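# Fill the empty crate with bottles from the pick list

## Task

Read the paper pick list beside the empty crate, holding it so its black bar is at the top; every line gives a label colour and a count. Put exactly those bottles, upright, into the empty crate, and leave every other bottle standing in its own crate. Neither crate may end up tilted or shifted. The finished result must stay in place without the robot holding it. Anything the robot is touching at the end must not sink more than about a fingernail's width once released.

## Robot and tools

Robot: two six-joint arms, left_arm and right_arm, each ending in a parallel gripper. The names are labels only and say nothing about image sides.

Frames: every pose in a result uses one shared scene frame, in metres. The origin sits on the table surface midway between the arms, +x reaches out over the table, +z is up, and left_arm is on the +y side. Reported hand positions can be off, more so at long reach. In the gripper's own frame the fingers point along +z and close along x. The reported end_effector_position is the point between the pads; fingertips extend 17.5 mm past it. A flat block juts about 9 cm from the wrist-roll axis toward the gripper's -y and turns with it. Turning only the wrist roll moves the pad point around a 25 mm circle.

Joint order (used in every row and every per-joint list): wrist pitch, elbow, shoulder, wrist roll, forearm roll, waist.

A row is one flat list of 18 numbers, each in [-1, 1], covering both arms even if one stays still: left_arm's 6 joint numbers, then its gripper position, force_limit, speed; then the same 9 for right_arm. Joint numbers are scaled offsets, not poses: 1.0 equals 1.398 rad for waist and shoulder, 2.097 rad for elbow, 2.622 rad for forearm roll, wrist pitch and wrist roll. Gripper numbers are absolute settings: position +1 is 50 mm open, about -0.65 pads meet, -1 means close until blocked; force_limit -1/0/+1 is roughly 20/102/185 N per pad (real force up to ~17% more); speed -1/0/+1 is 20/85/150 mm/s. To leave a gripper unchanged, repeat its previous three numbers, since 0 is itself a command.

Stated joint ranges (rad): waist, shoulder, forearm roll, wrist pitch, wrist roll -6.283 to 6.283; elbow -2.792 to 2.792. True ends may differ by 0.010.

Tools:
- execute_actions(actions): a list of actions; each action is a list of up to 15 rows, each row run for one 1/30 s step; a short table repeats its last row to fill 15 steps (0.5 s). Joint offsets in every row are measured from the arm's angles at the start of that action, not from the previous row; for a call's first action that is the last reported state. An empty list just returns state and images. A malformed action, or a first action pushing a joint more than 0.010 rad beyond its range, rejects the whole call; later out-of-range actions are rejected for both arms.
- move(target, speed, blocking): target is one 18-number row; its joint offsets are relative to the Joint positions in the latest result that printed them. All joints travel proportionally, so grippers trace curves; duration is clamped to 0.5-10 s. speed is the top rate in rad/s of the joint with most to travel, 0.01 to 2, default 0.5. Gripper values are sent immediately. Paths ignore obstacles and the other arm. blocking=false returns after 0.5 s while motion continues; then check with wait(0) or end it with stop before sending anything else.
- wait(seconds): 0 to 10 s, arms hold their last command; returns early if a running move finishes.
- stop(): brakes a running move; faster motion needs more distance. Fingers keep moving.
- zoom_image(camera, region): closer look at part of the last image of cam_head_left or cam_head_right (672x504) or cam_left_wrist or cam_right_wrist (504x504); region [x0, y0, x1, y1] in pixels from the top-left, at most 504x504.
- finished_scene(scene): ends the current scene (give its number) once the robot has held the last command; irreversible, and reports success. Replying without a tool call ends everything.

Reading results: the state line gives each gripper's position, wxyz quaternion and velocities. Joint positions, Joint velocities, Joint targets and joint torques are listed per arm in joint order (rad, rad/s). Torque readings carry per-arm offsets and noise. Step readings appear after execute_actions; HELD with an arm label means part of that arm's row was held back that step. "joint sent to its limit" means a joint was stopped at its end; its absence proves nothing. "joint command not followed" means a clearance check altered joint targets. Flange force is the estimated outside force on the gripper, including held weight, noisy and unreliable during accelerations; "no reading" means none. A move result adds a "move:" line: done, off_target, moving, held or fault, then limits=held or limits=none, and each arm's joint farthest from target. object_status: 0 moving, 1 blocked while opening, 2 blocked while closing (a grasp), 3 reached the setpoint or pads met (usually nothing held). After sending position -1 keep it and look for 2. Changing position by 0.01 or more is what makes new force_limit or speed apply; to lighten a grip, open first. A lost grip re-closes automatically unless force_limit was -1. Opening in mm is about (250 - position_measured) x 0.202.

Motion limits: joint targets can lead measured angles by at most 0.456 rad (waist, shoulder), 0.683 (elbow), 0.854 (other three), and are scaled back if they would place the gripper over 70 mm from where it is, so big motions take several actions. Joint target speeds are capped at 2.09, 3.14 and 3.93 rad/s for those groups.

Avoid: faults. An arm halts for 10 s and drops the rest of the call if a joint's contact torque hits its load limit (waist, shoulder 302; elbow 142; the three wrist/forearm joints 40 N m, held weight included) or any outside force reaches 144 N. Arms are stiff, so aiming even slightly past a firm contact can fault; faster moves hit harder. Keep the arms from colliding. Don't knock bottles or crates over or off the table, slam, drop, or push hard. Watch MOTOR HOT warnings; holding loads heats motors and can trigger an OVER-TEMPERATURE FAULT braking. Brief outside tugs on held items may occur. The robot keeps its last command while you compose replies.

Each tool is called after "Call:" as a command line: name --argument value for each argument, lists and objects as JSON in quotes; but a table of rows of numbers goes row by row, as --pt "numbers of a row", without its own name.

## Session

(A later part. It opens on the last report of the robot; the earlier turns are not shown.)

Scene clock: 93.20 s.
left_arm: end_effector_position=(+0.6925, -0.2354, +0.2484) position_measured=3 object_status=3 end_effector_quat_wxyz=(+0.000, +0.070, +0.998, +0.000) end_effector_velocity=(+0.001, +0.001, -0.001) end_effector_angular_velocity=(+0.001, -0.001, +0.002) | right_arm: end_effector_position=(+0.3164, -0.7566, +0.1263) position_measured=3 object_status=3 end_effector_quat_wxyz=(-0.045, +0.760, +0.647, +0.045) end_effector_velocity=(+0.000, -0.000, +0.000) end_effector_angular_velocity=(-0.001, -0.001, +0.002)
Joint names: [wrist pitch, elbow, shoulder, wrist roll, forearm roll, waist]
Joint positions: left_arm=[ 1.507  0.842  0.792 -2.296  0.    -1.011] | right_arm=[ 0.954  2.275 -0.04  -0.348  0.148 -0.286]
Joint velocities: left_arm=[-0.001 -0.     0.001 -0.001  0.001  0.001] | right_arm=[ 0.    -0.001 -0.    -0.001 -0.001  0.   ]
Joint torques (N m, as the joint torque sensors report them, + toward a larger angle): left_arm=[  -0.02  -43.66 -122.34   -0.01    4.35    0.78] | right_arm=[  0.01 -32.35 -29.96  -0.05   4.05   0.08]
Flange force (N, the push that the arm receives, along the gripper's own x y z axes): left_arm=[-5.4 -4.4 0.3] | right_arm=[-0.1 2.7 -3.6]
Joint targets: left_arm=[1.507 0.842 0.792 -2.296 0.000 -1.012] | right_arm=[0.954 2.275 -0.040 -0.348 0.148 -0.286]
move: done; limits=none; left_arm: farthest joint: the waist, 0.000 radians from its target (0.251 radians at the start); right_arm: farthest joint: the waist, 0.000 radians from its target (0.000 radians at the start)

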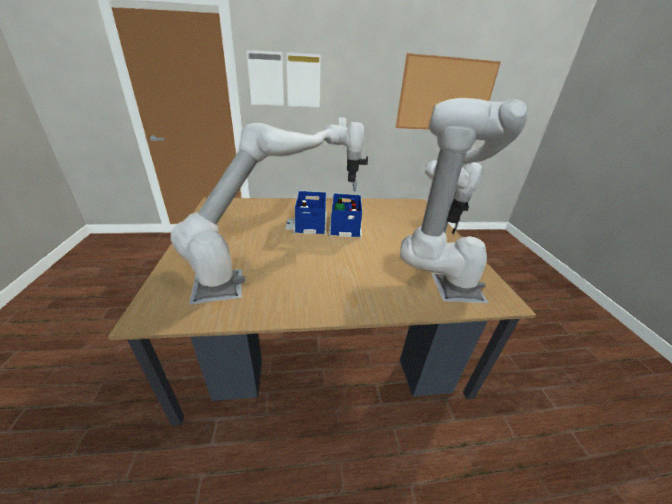

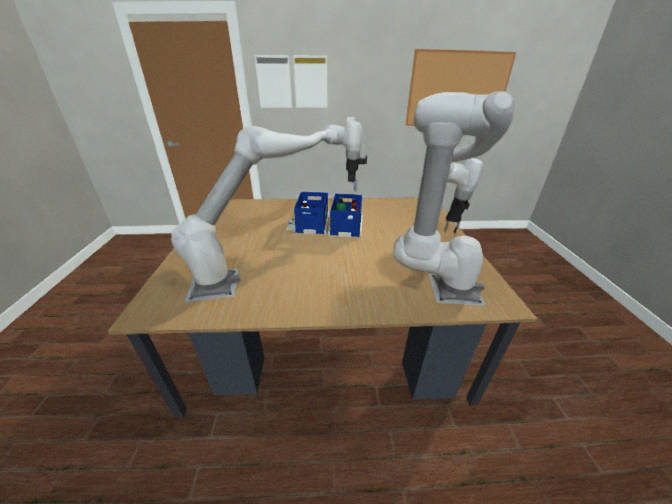

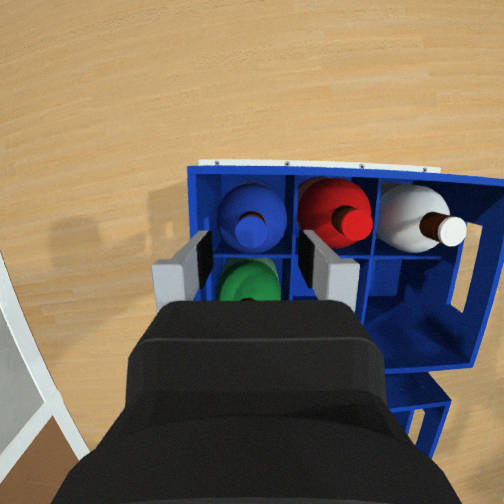

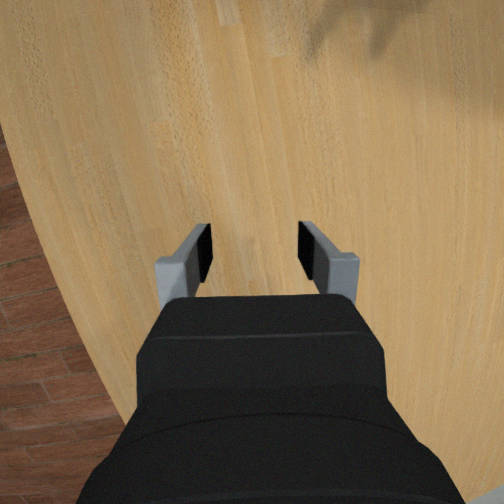

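Call:
move --target '[-0.0583,0.057,0.0243,0,0,0.0022,0.55,-0.5,1,0,0,0,0,0,0,1,0,0]' --speed 0.1

Scene clock: 97.97 s.
left_arm: end_effector_position=(+0.6964, -0.2351, +0.1483) position_measured=70 object_status=3 end_effector_quat_wxyz=(-0.000, +0.068, +0.998, +0.000) end_effector_velocity=(-0.000, +0.000, -0.002) end_effector_angular_velocity=(+0.001, +0.002, +0.000) | right_arm: end_effector_position=(+0.3164, -0.7566, +0.1263) position_measured=3 object_status=3 end_effector_quat_wxyz=(-0.045, +0.760, +0.647, +0.045) end_effector_velocity=(+0.001, -0.001, +0.000) end_effector_angular_velocity=(-0.001, -0.001, -0.000)
Joint names: [wrist pitch, elbow, shoulder, wrist roll, forearm roll, waist]
Joint positions: left_arm=[ 1.355  0.961  0.826 -2.296  0.    -1.008] | right_arm=[ 0.954  2.275 -0.04  -0.348  0.148 -0.286]
Joint velocities: left_arm=[-0.     0.001  0.001  0.    -0.001  0.   ] | right_arm=[-0.001 -0.001  0.    -0.001 -0.    -0.002]
Joint torques (N m, as the joint torque sensors report them, + toward a larger angle): left_arm=[   0.27  -43.81 -120.89    0.23    4.38    2.84] | right_arm=[ -0.3  -32.92 -31.25   0.16   3.67   0.26]
Flange force (N, the push that the arm receives, along the gripper's own x y z axes): left_arm=[4.8 -0.3 2.0] | right_arm=[-2.2 4.2 -1.9]
Joint targets: left_arm=[1.355 0.962 0.826 -2.296 0.000 -1.008] | right_arm=[0.954 2.275 -0.040 -0.348 0.148 -0.286]
move: done; limits=none; left_arm: farthest joint: the waist, 0.000 radians from its target (0.004 radians at the start); right_arm: farthest joint: the waist, 0.000 radians from its target (0.000 radians at the start)

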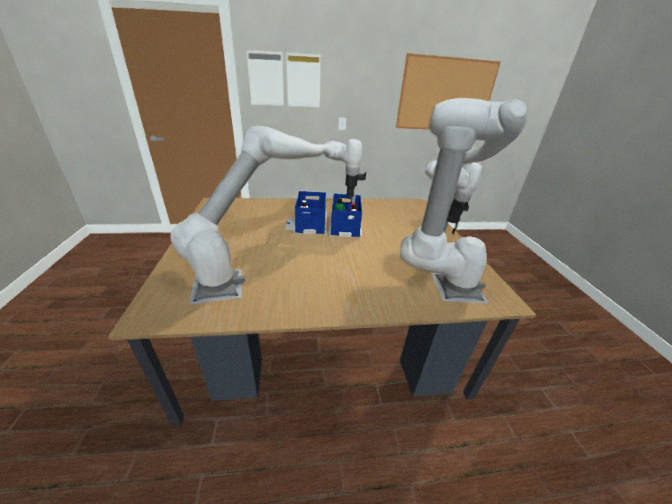

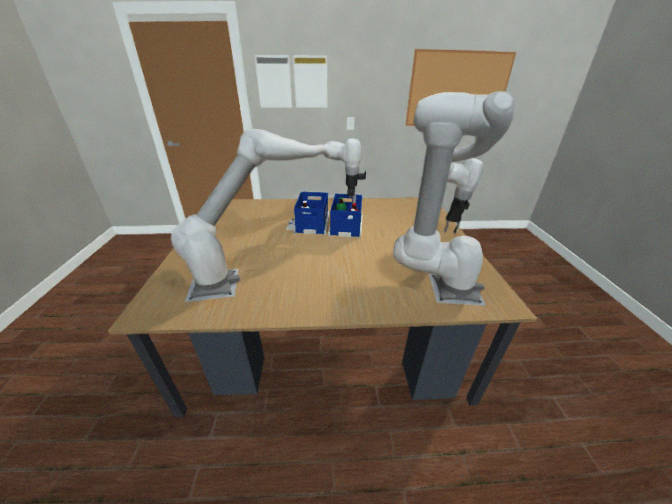

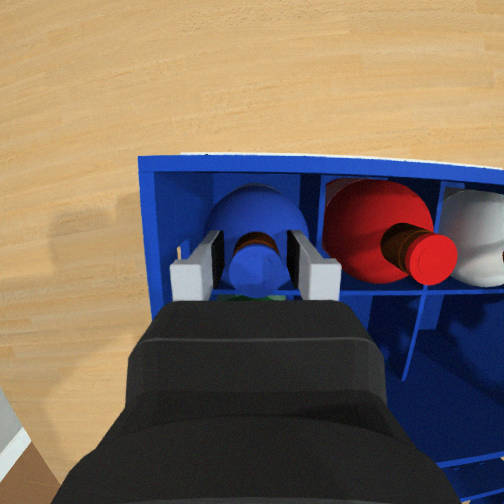

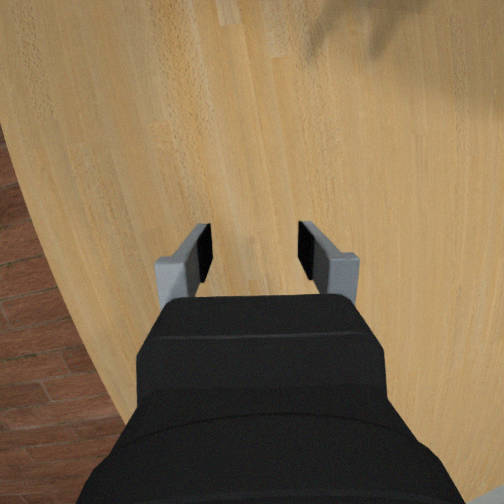

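Call:
move --target '[0,0,0,0,0,0,-1,-0.5,0,0,0,0,0,0,0,1,0,0]'

Call:
move --target '[0.0583,-0.057,-0.0243,0,0,0,-1,-0.5,0,0,0,0,0,0,0,1,0,0]' --speed 0.25

Call:
move --target '[0.0872,-0.1172,0.0122,0,0,0,-1,-0.5,0,0,0,0,0,0,0,1,0,0]' --speed 0.35

Call:
move --target '[-0.0954,0.3075,-0.282,0.0393,0,0.1091,-1,-0.5,0,0,0,0,0,0,0,1,0,0]' --speed 0.5

Call:
move --target '[-0.0768,0.0784,0.0263,0,0,0,-1,-0.5,0,0,0,0,0,0,0,1,0,0]' --speed 0.25

Scene clock: 105.17 s.
left_arm: end_effector_position=(+0.6964, -0.2351, +0.1482) position_measured=126 object_status=2 end_effector_quat_wxyz=(-0.000, +0.068, +0.998, +0.000) end_effector_velocity=(-0.000, +0.000, +0.000) end_effector_angular_velocity=(+0.001, -0.000, -0.001) | right_arm: end_effector_position=(+0.3164, -0.7566, +0.1263) position_measured=3 object_status=3 end_effector_quat_wxyz=(-0.045, +0.760, +0.647, +0.045) end_effector_velocity=(+0.001, -0.001, +0.000) end_effector_angular_velocity=(-0.001, -0.001, -0.002)
Joint names: [wrist pitch, elbow, shoulder, wrist roll, forearm roll, waist]
Joint positions: left_arm=[ 1.355  0.962  0.826 -2.296  0.    -1.008] | right_arm=[ 0.954  2.275 -0.04  -0.348  0.148 -0.286]
Joint velocities: left_arm=[ 0.     0.001 -0.001  0.     0.001 -0.   ] | right_arm=[-0.    -0.001  0.     0.002 -0.    -0.   ]
Joint torques (N m, as the joint torque sensors report them, + toward a larger angle): left_arm=[   0.25  -41.67 -118.54    0.03    4.36    1.01] | right_arm=[ -0.05 -33.04 -28.73   0.32   3.84   0.31]
Flange force (N, the push that the arm receives, along the gripper's own x y z axes): left_arm=[1.1 -0.2 -1.6] | right_arm=[-0.9 -0.6 -4.9]
Joint targets: left_arm=[1.355 0.961 0.826 -2.296 0.000 -1.008] | right_arm=[0.954 2.275 -0.040 -0.348 0.148 -0.286]
move: done; limits=none; left_arm: farthest joint: the elbow, 0.001 radians from its target (0.001 radians at the start); right_arm: farthest joint: the waist, 0.000 radians from its target (0.000 radians at the start)

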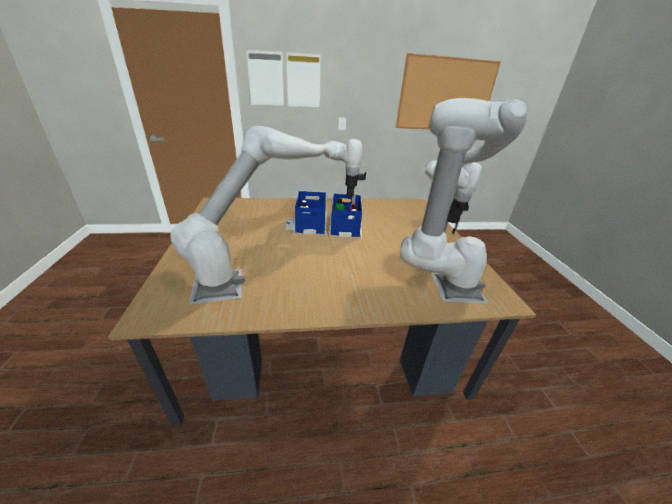

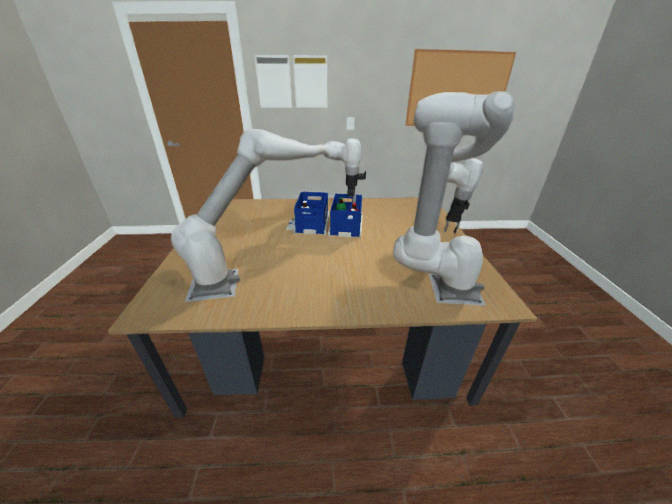

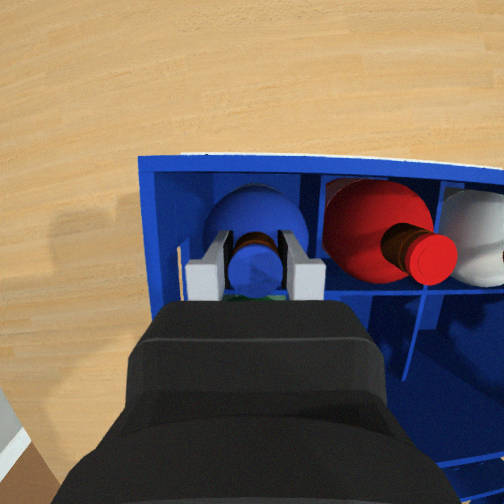

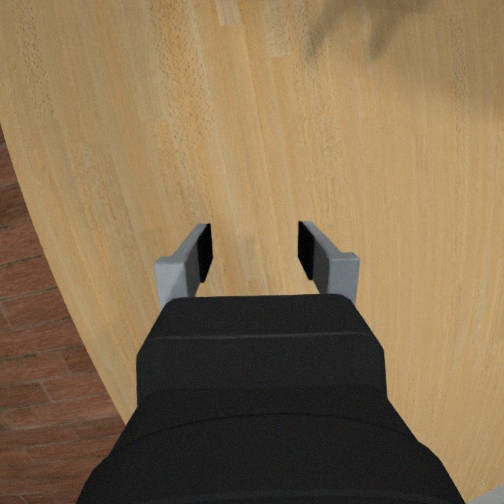

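Scene clock: 106.17 s.
left_arm: end_effector_position=(+0.6949, -0.2333, +0.2482) position_measured=126 object_status=2 end_effector_quat_wxyz=(-0.000, +0.068, +0.998, +0.000) end_effector_velocity=(-0.001, -0.001, -0.001) end_effector_angular_velocity=(+0.002, +0.002, -0.001) | right_arm: end_effector_position=(+0.3164, -0.7566, +0.1263) position_measured=3 object_status=3 end_effector_quat_wxyz=(-0.045, +0.760, +0.647, +0.045) end_effector_velocity=(+0.000, +0.001, +0.000) end_effector_angular_velocity=(-0.000, -0.001, +0.001)
Joint names: [wrist pitch, elbow, shoulder, wrist roll, forearm roll, waist]
Joint positions: left_arm=[ 1.507  0.842  0.792 -2.296  0.    -1.008] | right_arm=[ 0.954  2.275 -0.04  -0.348  0.148 -0.286]
Joint velocities: left_arm=[ 0.001  0.001  0.001  0.    -0.001 -0.001] | right_arm=[-0.     0.    -0.001 -0.     0.001  0.001]
Joint torques (N m, as the joint torque sensors report them, + toward a larger angle): left_arm=[  -0.04  -47.02 -127.22    0.19    4.36    1.51] | right_arm=[ -0.18 -32.09 -27.62   0.48   3.78   0.87]
Flange force (N, the push that the arm receives, along the gripper's own x y z axes): left_arm=[-2.4 -5.2 7.1] | right_arm=[-1.5 -1.9 -7.7]
Joint targets: left_arm=[1.507 0.842 0.792 -2.296 0.000 -1.008] | right_arm=[0.954 2.275 -0.040 -0.348 0.148 -0.286]
move: done; limits=none; left_arm: farthest joint: the wrist pitch, 0.001 radians from its target (0.153 radians at the start); right_arm: farthest joint: the waist, 0.000 radians from its target (0.000 radians at the start)

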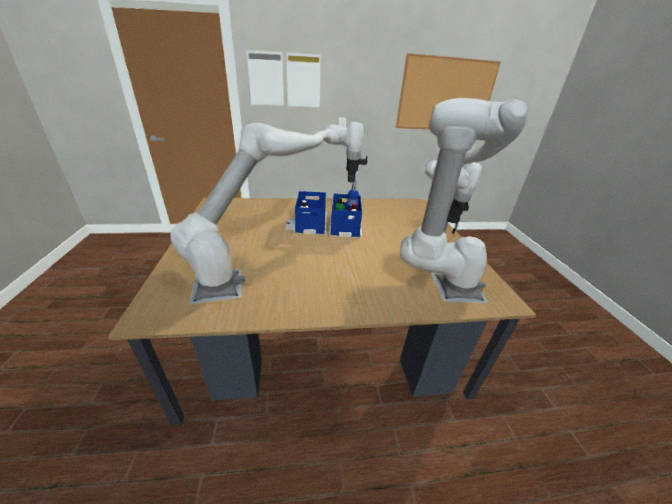

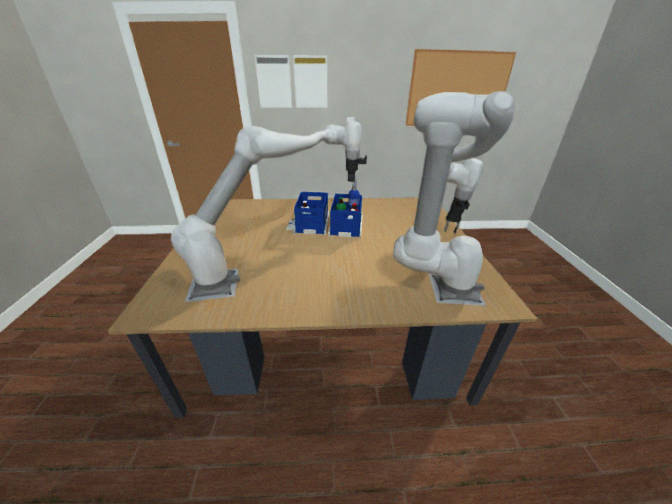

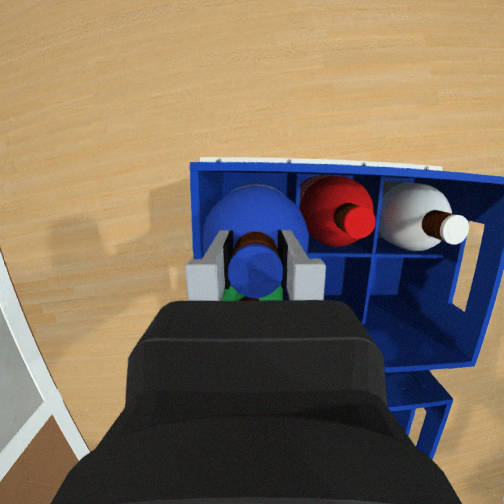

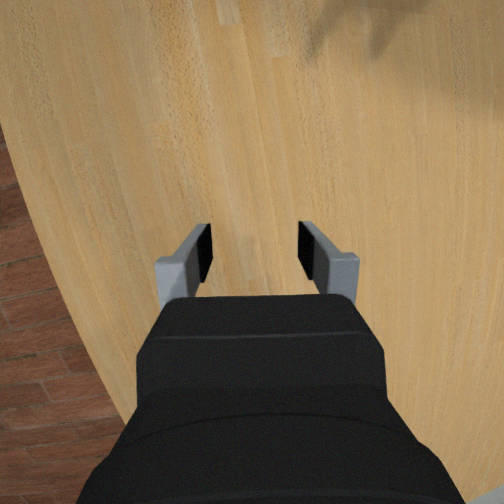

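Scene clock: 107.33 s.
left_arm: end_effector_position=(+0.6955, -0.2340, +0.3680) position_measured=126 object_status=2 end_effector_quat_wxyz=(+0.000, +0.068, +0.998, +0.000) end_effector_velocity=(+0.001, +0.000, +0.000) end_effector_angular_velocity=(+0.000, +0.000, +0.000) | right_arm: end_effector_position=(+0.3164, -0.7566, +0.1263) position_measured=3 object_status=3 end_effector_quat_wxyz=(-0.045, +0.760, +0.647, +0.045) end_effector_velocity=(+0.000, -0.000, +0.000) end_effector_angular_velocity=(-0.001, +0.000, +0.001)
Joint names: [wrist pitch, elbow, shoulder, wrist roll, forearm roll, waist]
Joint positions: left_arm=[ 1.736  0.596  0.809 -2.296  0.    -1.008] | right_arm=[ 0.954  2.275 -0.04  -0.348  0.148 -0.286]
Joint velocities: left_arm=[ 0.001 -0.002  0.001  0.001 -0.     0.001] | right_arm=[ 0.    -0.     0.     0.    -0.001  0.001]
Joint torques (N m, as the joint torque sensors report them, + toward a larger angle): left_arm=[   0.01  -47.26 -126.33    0.13    4.39    3.02] | right_arm=[ -0.01 -32.79 -29.66   0.54   3.57   1.57]
Flange force (N, the push that the arm receives, along the gripper's own x y z axes): left_arm=no reading | right_arm=[-4.7 0.5 -3.7]
Joint targets: left_arm=[1.736 0.596 0.809 -2.296 0.000 -1.008] | right_arm=[0.954 2.275 -0.040 -0.348 0.148 -0.286]
move: done; limits=none; left_arm: farthest joint: the waist, 0.000 radians from its target (0.000 radians at the start); right_arm: farthest joint: the waist, 0.000 radians from its target (0.000 radians at the start)

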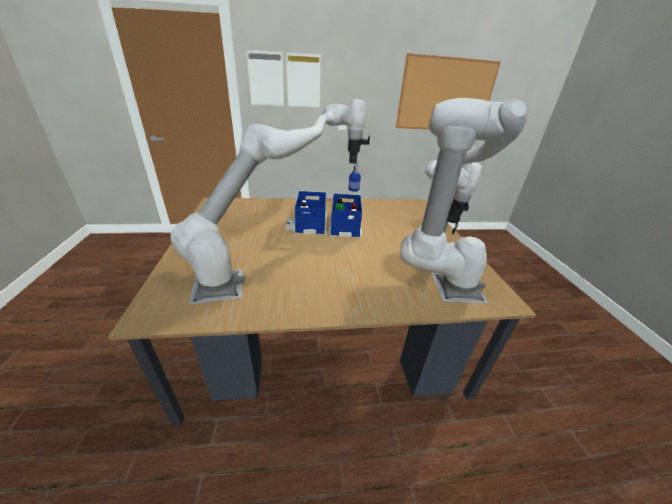

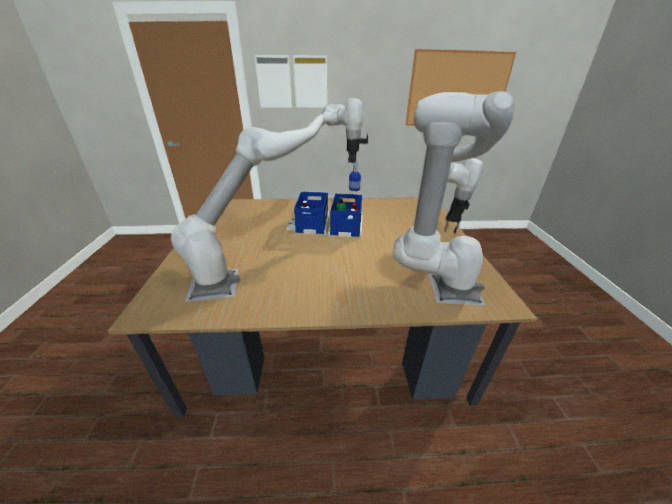

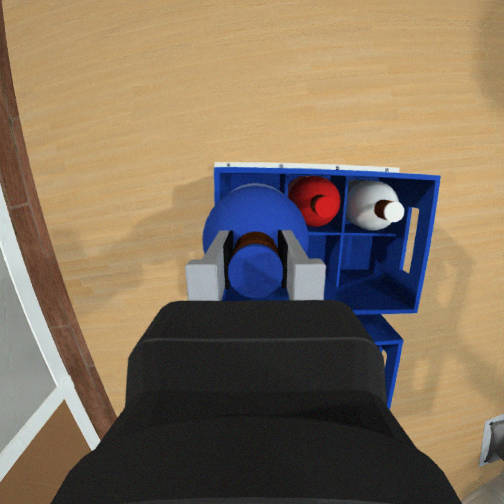

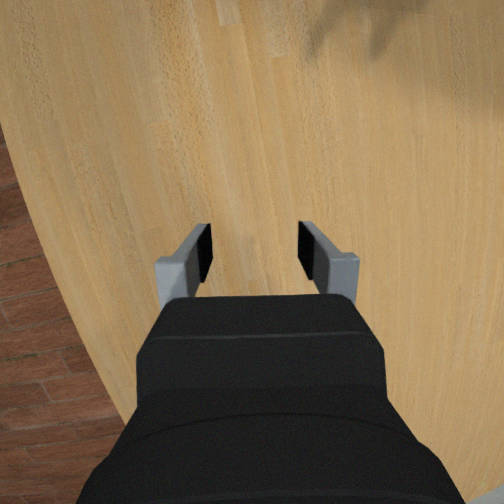

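Scene clock: 109.10 s.
left_arm: end_effector_position=(+0.6540, +0.0032, +0.3679) position_measured=126 object_status=2 end_effector_quat_wxyz=(-0.000, +0.044, +0.999, +0.000) end_effector_velocity=(-0.000, +0.002, +0.001) end_effector_angular_velocity=(-0.001, -0.001, +0.002) | right_arm: end_effector_position=(+0.3164, -0.7566, +0.1263) position_measured=3 object_status=3 end_effector_quat_wxyz=(-0.045, +0.760, +0.647, +0.045) end_effector_velocity=(-0.000, +0.001, -0.000) end_effector_angular_velocity=(+0.001, +0.000, +0.000)
Joint names: [wrist pitch, elbow, shoulder, wrist roll, forearm roll, waist]
Joint positions: left_arm=[ 1.486  1.241  0.415 -2.193  0.    -0.856] | right_arm=[ 0.954  2.275 -0.04  -0.348  0.148 -0.286]
Joint velocities: left_arm=[-0.001  0.002 -0.003  0.    -0.     0.002] | right_arm=[-0.     0.001 -0.    -0.001  0.002  0.001]
Joint torques (N m, as the joint torque sensors report them, + toward a larger angle): left_arm=[  0.07 -46.2  -90.67   0.39   4.19   0.76] | right_arm=[ -0.3  -33.22 -28.34   0.71   3.39   2.37]
Flange force (N, the push that the arm receives, along the gripper's own x y z axes): left_arm=[0.2 -0.9 4.6] | right_arm=[-5.9 -3.2 -5.8]
Joint targets: left_arm=[1.486 1.241 0.415 -2.193 0.000 -0.856] | right_arm=[0.954 2.275 -0.040 -0.348 0.148 -0.286]
move: done; limits=none; left_arm: farthest joint: the shoulder, 0.001 radians from its target (0.395 radians at the start); right_arm: farthest joint: the waist, 0.000 radians from its target (0.000 radians at the start)

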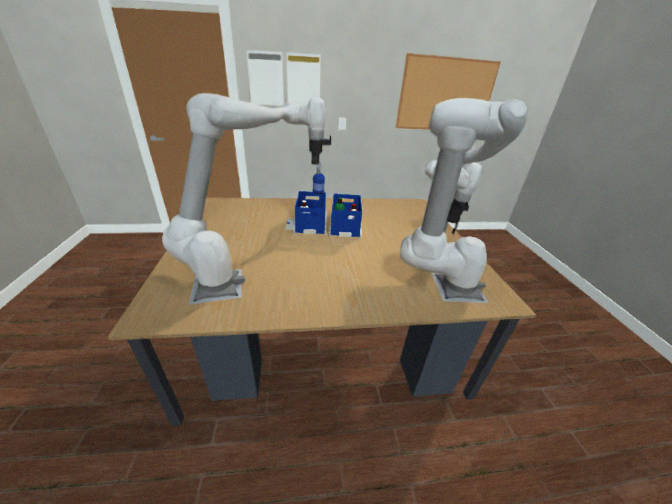

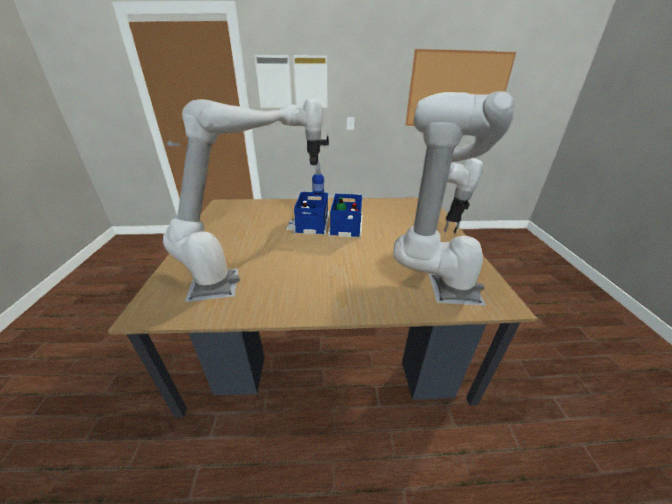

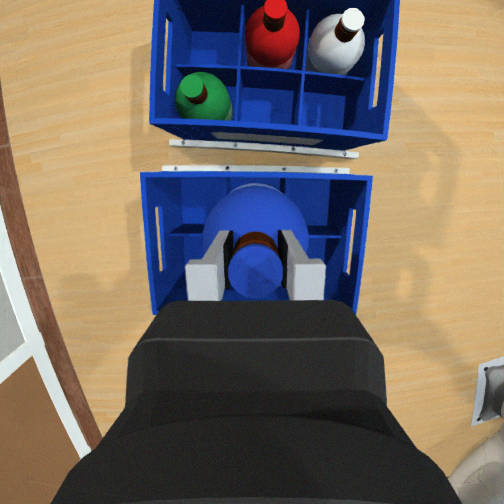

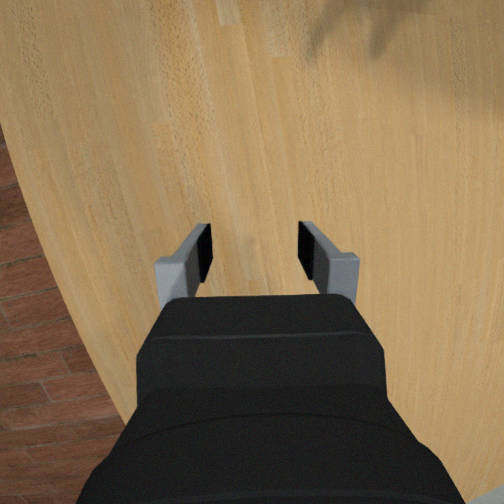

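Scene clock: 110.30 s.
left_arm: end_effector_position=(+0.6540, +0.0032, +0.2481) position_measured=126 object_status=2 end_effector_quat_wxyz=(-0.000, +0.044, +0.999, +0.000) end_effector_velocity=(-0.001, +0.001, -0.002) end_effector_angular_velocity=(+0.002, +0.003, -0.001) | right_arm: end_effector_position=(+0.3164, -0.7566, +0.1263) position_measured=3 object_status=3 end_effector_quat_wxyz=(-0.045, +0.760, +0.647, +0.045) end_effector_velocity=(-0.001, +0.001, -0.001) end_effector_angular_velocity=(+0.001, +0.002, +0.001)
Joint names: [wrist pitch, elbow, shoulder, wrist roll, forearm roll, waist]
Joint positions: left_arm=[ 1.285  1.406  0.452 -2.193  0.    -0.856] | right_arm=[ 0.954  2.275 -0.04  -0.348  0.148 -0.286]
Joint velocities: left_arm=[ 0.     0.002  0.001  0.001 -0.    -0.   ] | right_arm=[0.    0.001 0.001 0.    0.    0.002]
Joint torques (N m, as the joint torque sensors report them, + toward a larger angle): left_arm=[  0.05 -45.03 -92.2    0.12   4.2    1.83] | right_arm=[  0.02 -31.95 -28.3    0.33   3.97   1.81]
Flange force (N, the push that the arm receives, along the gripper's own x y z axes): left_arm=[2.0 -1.7 6.0] | right_arm=[-4.0 -0.6 -6.1]
Joint targets: left_arm=[1.284 1.406 0.452 -2.193 0.000 -0.856] | right_arm=[0.954 2.275 -0.040 -0.348 0.148 -0.286]
move: done; limits=none; left_arm: farthest joint: the waist, 0.000 radians from its target (0.000 radians at the start); right_arm: farthest joint: the waist, 0.000 radians from its target (0.000 radians at the start)

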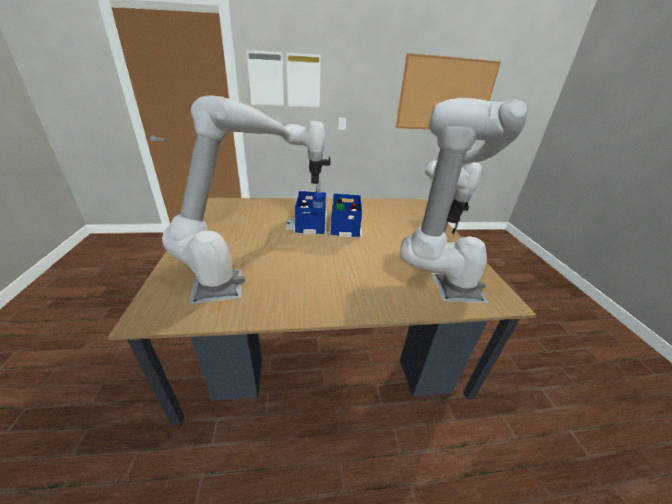

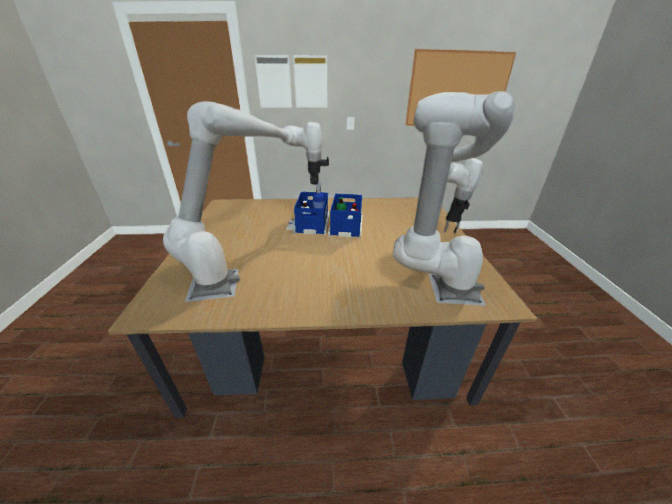

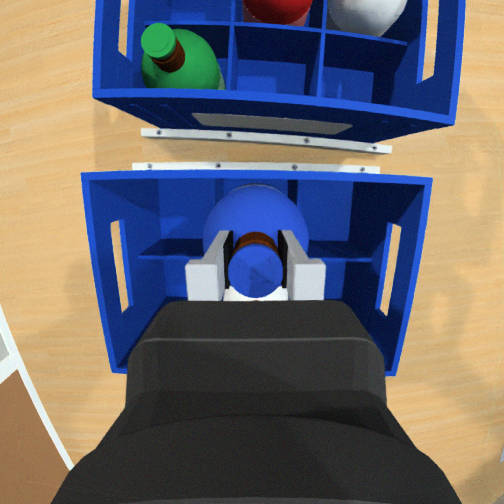

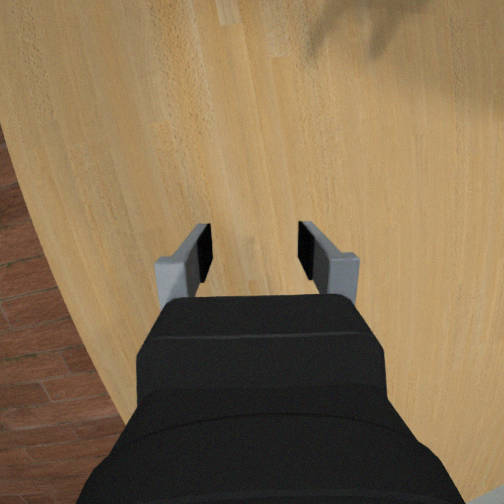

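Call:
move --target '[-0.0616,0.0515,0.0373,0,0,0.0036,-1,-0.5,0,0,0,0,0,0,0,1,0,0]' --speed 0.15

Call:
move --target '[0,0,0,0,0,0,1,-0.5,0,0,0,0,0,0,0,1,0,0]'

Call:
move --target '[0.0616,-0.0515,-0.0373,0,0,0,1,-0.5,0,0,0,0,0,0,0,1,0,0]' --speed 0.3

Scene clock: 115.80 s.
left_arm: end_effector_position=(+0.6543, +0.0083, +0.1498) position_measured=126 object_status=2 end_effector_quat_wxyz=(+0.000, +0.041, +0.999, -0.000) end_effector_velocity=(-0.001, -0.001, -0.000) end_effector_angular_velocity=(+0.001, -0.000, -0.002) | right_arm: end_effector_position=(+0.3164, -0.7566, +0.1263) position_measured=3 object_status=3 end_effector_quat_wxyz=(-0.045, +0.760, +0.647, +0.045) end_effector_velocity=(+0.000, -0.001, +0.001) end_effector_angular_velocity=(-0.001, -0.001, -0.001)
Joint names: [wrist pitch, elbow, shoulder, wrist roll, forearm roll, waist]
Joint positions: left_arm=[ 1.123  1.513  0.504 -2.193  0.    -0.851] | right_arm=[ 0.954  2.275 -0.04  -0.348  0.148 -0.286]
Joint velocities: left_arm=[-0.001  0.001  0.     0.001  0.001 -0.001] | right_arm=[ 0.    -0.001 -0.001  0.001 -0.001 -0.001]
Joint torques (N m, as the joint torque sensors report them, + toward a larger angle): left_arm=[ -0.21 -42.71 -96.49   0.16   3.96   0.8 ] | right_arm=[  0.18 -32.86 -29.56  -0.12   3.97   0.53]
Flange force (N, the push that the arm receives, along the gripper's own x y z axes): left_arm=[-0.1 -2.0 6.5] | right_arm=[-0.7 0.7 -3.6]
Joint targets: left_arm=[1.123 1.514 0.504 -2.193 0.000 -0.851] | right_arm=[0.954 2.275 -0.040 -0.348 0.148 -0.286]
move: done; limits=none; left_arm: farthest joint: the elbow, 0.001 radians from its target (0.108 radians at the start); right_arm: farthest joint: the waist, 0.000 radians from its target (0.000 radians at the start)

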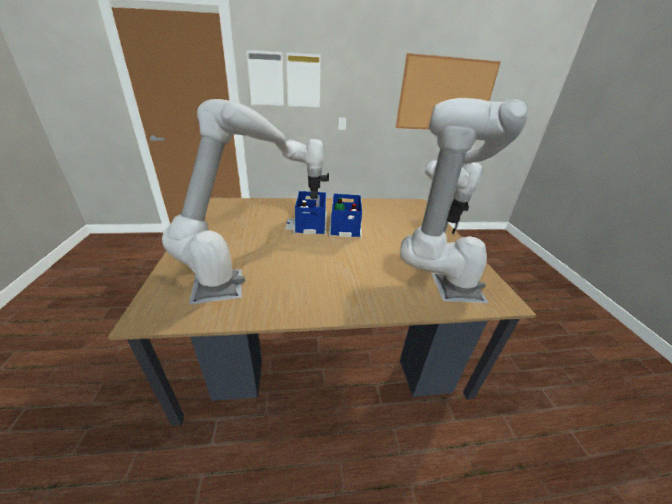

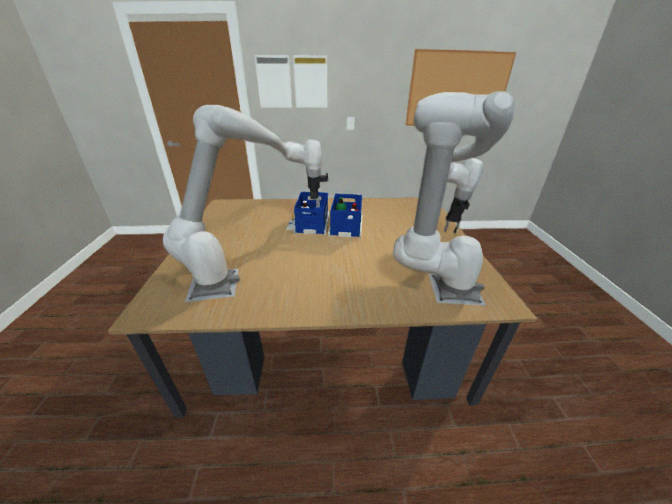

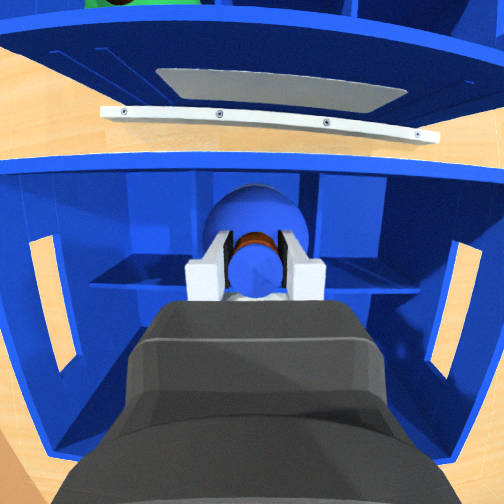

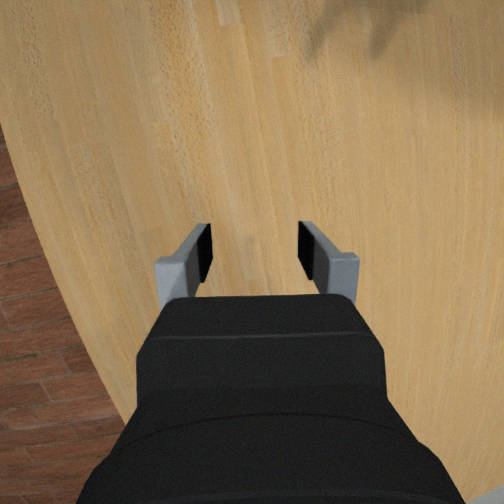

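Scene clock: 116.33 s.
left_arm: end_effector_position=(+0.6543, +0.0083, +0.1498) position_measured=3 object_status=3 end_effector_quat_wxyz=(+0.000, +0.041, +0.999, -0.000) end_effector_velocity=(-0.000, -0.001, +0.000) end_effector_angular_velocity=(-0.000, -0.001, -0.002) | right_arm: end_effector_position=(+0.3164, -0.7566, +0.1263) position_measured=3 object_status=3 end_effector_quat_wxyz=(-0.045, +0.760, +0.647, +0.045) end_effector_velocity=(-0.000, -0.000, -0.000) end_effector_angular_velocity=(+0.000, +0.001, -0.001)
Joint names: [wrist pitch, elbow, shoulder, wrist roll, forearm roll, waist]
Joint positions: left_arm=[ 1.123  1.513  0.504 -2.193  0.    -0.851] | right_arm=[ 0.954  2.275 -0.04  -0.348  0.148 -0.286]
Joint velocities: left_arm=[-0.    -0.    -0.     0.     0.001 -0.001] | right_arm=[-0.     0.     0.001  0.    -0.    -0.001]
Joint torques (N m, as the joint torque sensors report them, + toward a larger angle): left_arm=[  0.19 -39.42 -90.     0.27   3.97   0.96] | right_arm=[ -0.45 -32.17 -31.36   0.34   3.76   3.69]
Flange force (N, the push that the arm receives, along the gripper's own x y z axes): left_arm=[1.4 -1.0 0.3] | right_arm=[-10.5 2.9 -3.9]
Joint targets: left_arm=[1.123 1.513 0.504 -2.193 0.000 -0.851] | right_arm=[0.954 2.275 -0.040 -0.348 0.148 -0.286]
move: done; limits=none; left_arm: farthest joint: the waist, 0.000 radians from its target (0.000 radians at the start); right_arm: farthest joint: the waist, 0.000 radians from its target (0.000 radians at the start)

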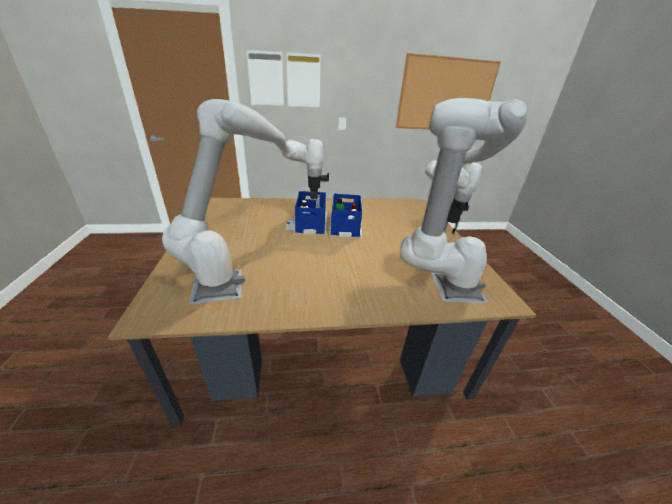

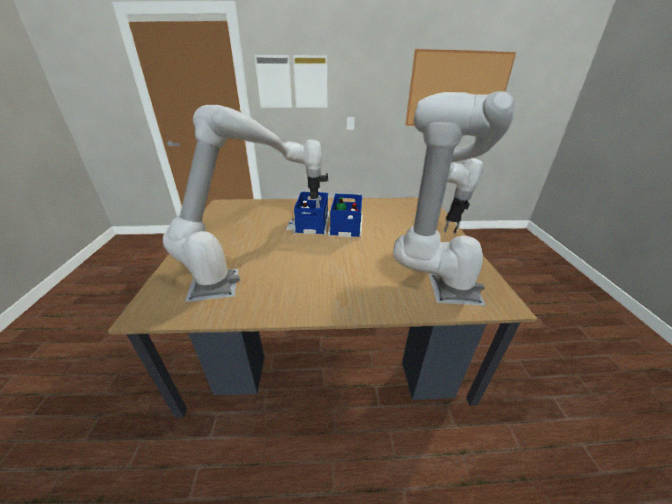

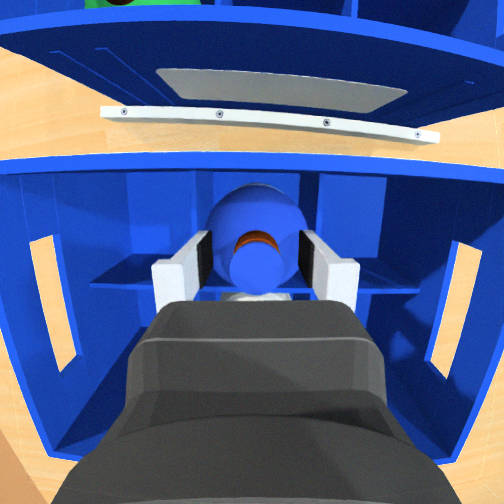

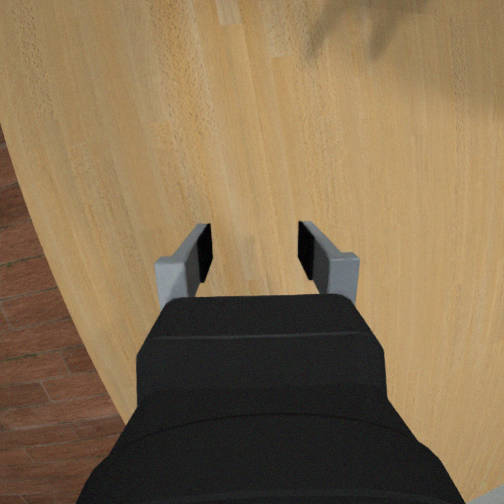

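Scene clock: 117.30 s.
left_arm: end_effector_position=(+0.6566, +0.0064, +0.2481) position_measured=3 object_status=3 end_effector_quat_wxyz=(-0.000, +0.041, +0.999, +0.000) end_effector_velocity=(-0.001, -0.000, -0.001) end_effector_angular_velocity=(+0.001, +0.002, -0.000) | right_arm: end_effector_position=(+0.3164, -0.7566, +0.1263) position_measured=3 object_status=3 end_effector_quat_wxyz=(-0.045, +0.760, +0.647, +0.045) end_effector_velocity=(+0.000, +0.000, +0.000) end_effector_angular_velocity=(-0.000, -0.001, +0.001)
Joint names: [wrist pitch, elbow, shoulder, wrist roll, forearm roll, waist]
Joint positions: left_arm=[ 1.284  1.406  0.452 -2.193  0.    -0.851] | right_arm=[ 0.954  2.275 -0.04  -0.348  0.148 -0.286]
Joint velocities: left_arm=[ 0.001  0.001  0.     0.    -0.    -0.001] | right_arm=[-0.    -0.    -0.001 -0.001  0.     0.001]
Joint torques (N m, as the joint torque sensors report them, + toward a larger angle): left_arm=[  0.04 -42.58 -87.2    0.21   4.29   2.15] | right_arm=[  0.29 -32.54 -28.87   0.3    3.75   2.27]
Flange force (N, the push that the arm receives, along the gripper's own x y z axes): left_arm=[4.0 -1.5 1.3] | right_arm=[-5.4 -1.0 -4.7]
Joint targets: left_arm=[1.285 1.405 0.452 -2.193 0.000 -0.851] | right_arm=[0.954 2.275 -0.040 -0.348 0.148 -0.286]
move: done; limits=none; left_arm: farthest joint: the elbow, 0.001 radians from its target (0.109 radians at the start); right_arm: farthest joint: the waist, 0.000 radians from its target (0.000 radians at the start)

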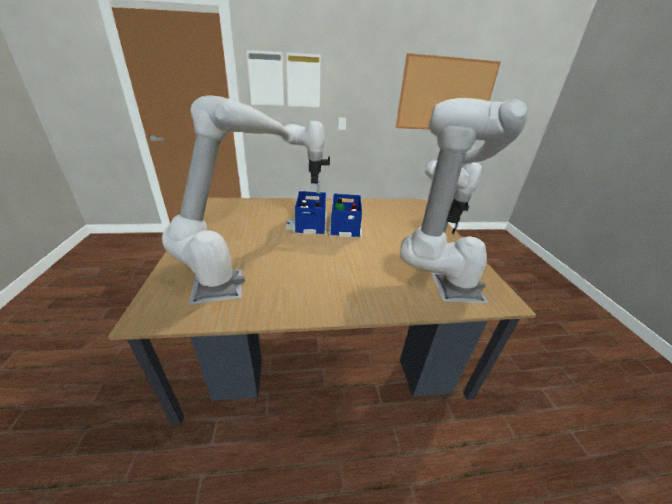

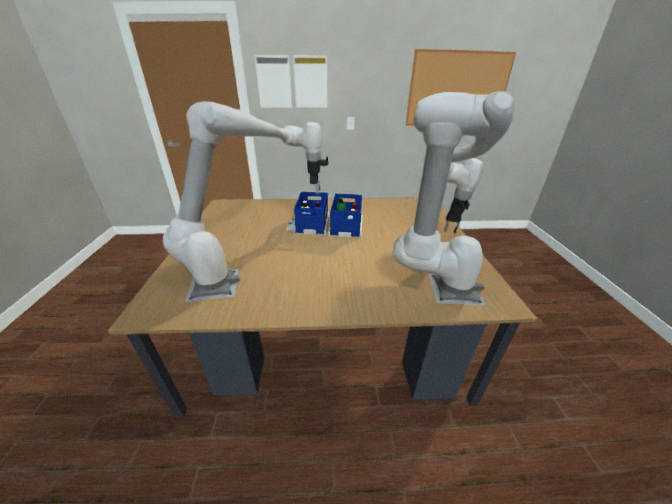

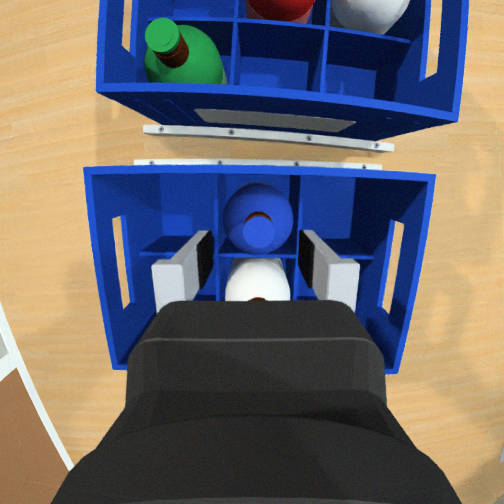

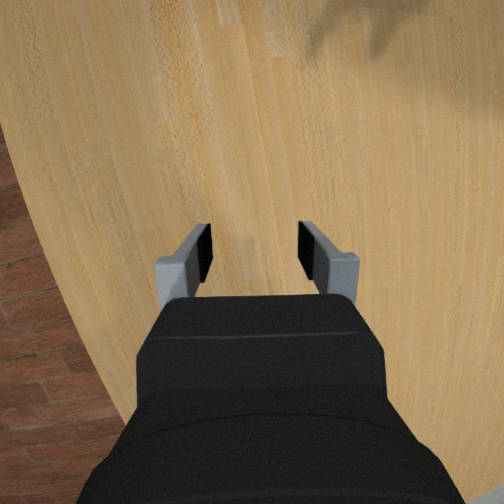

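Call:
finished_scene --scene 1

The scene is finished: the task was done.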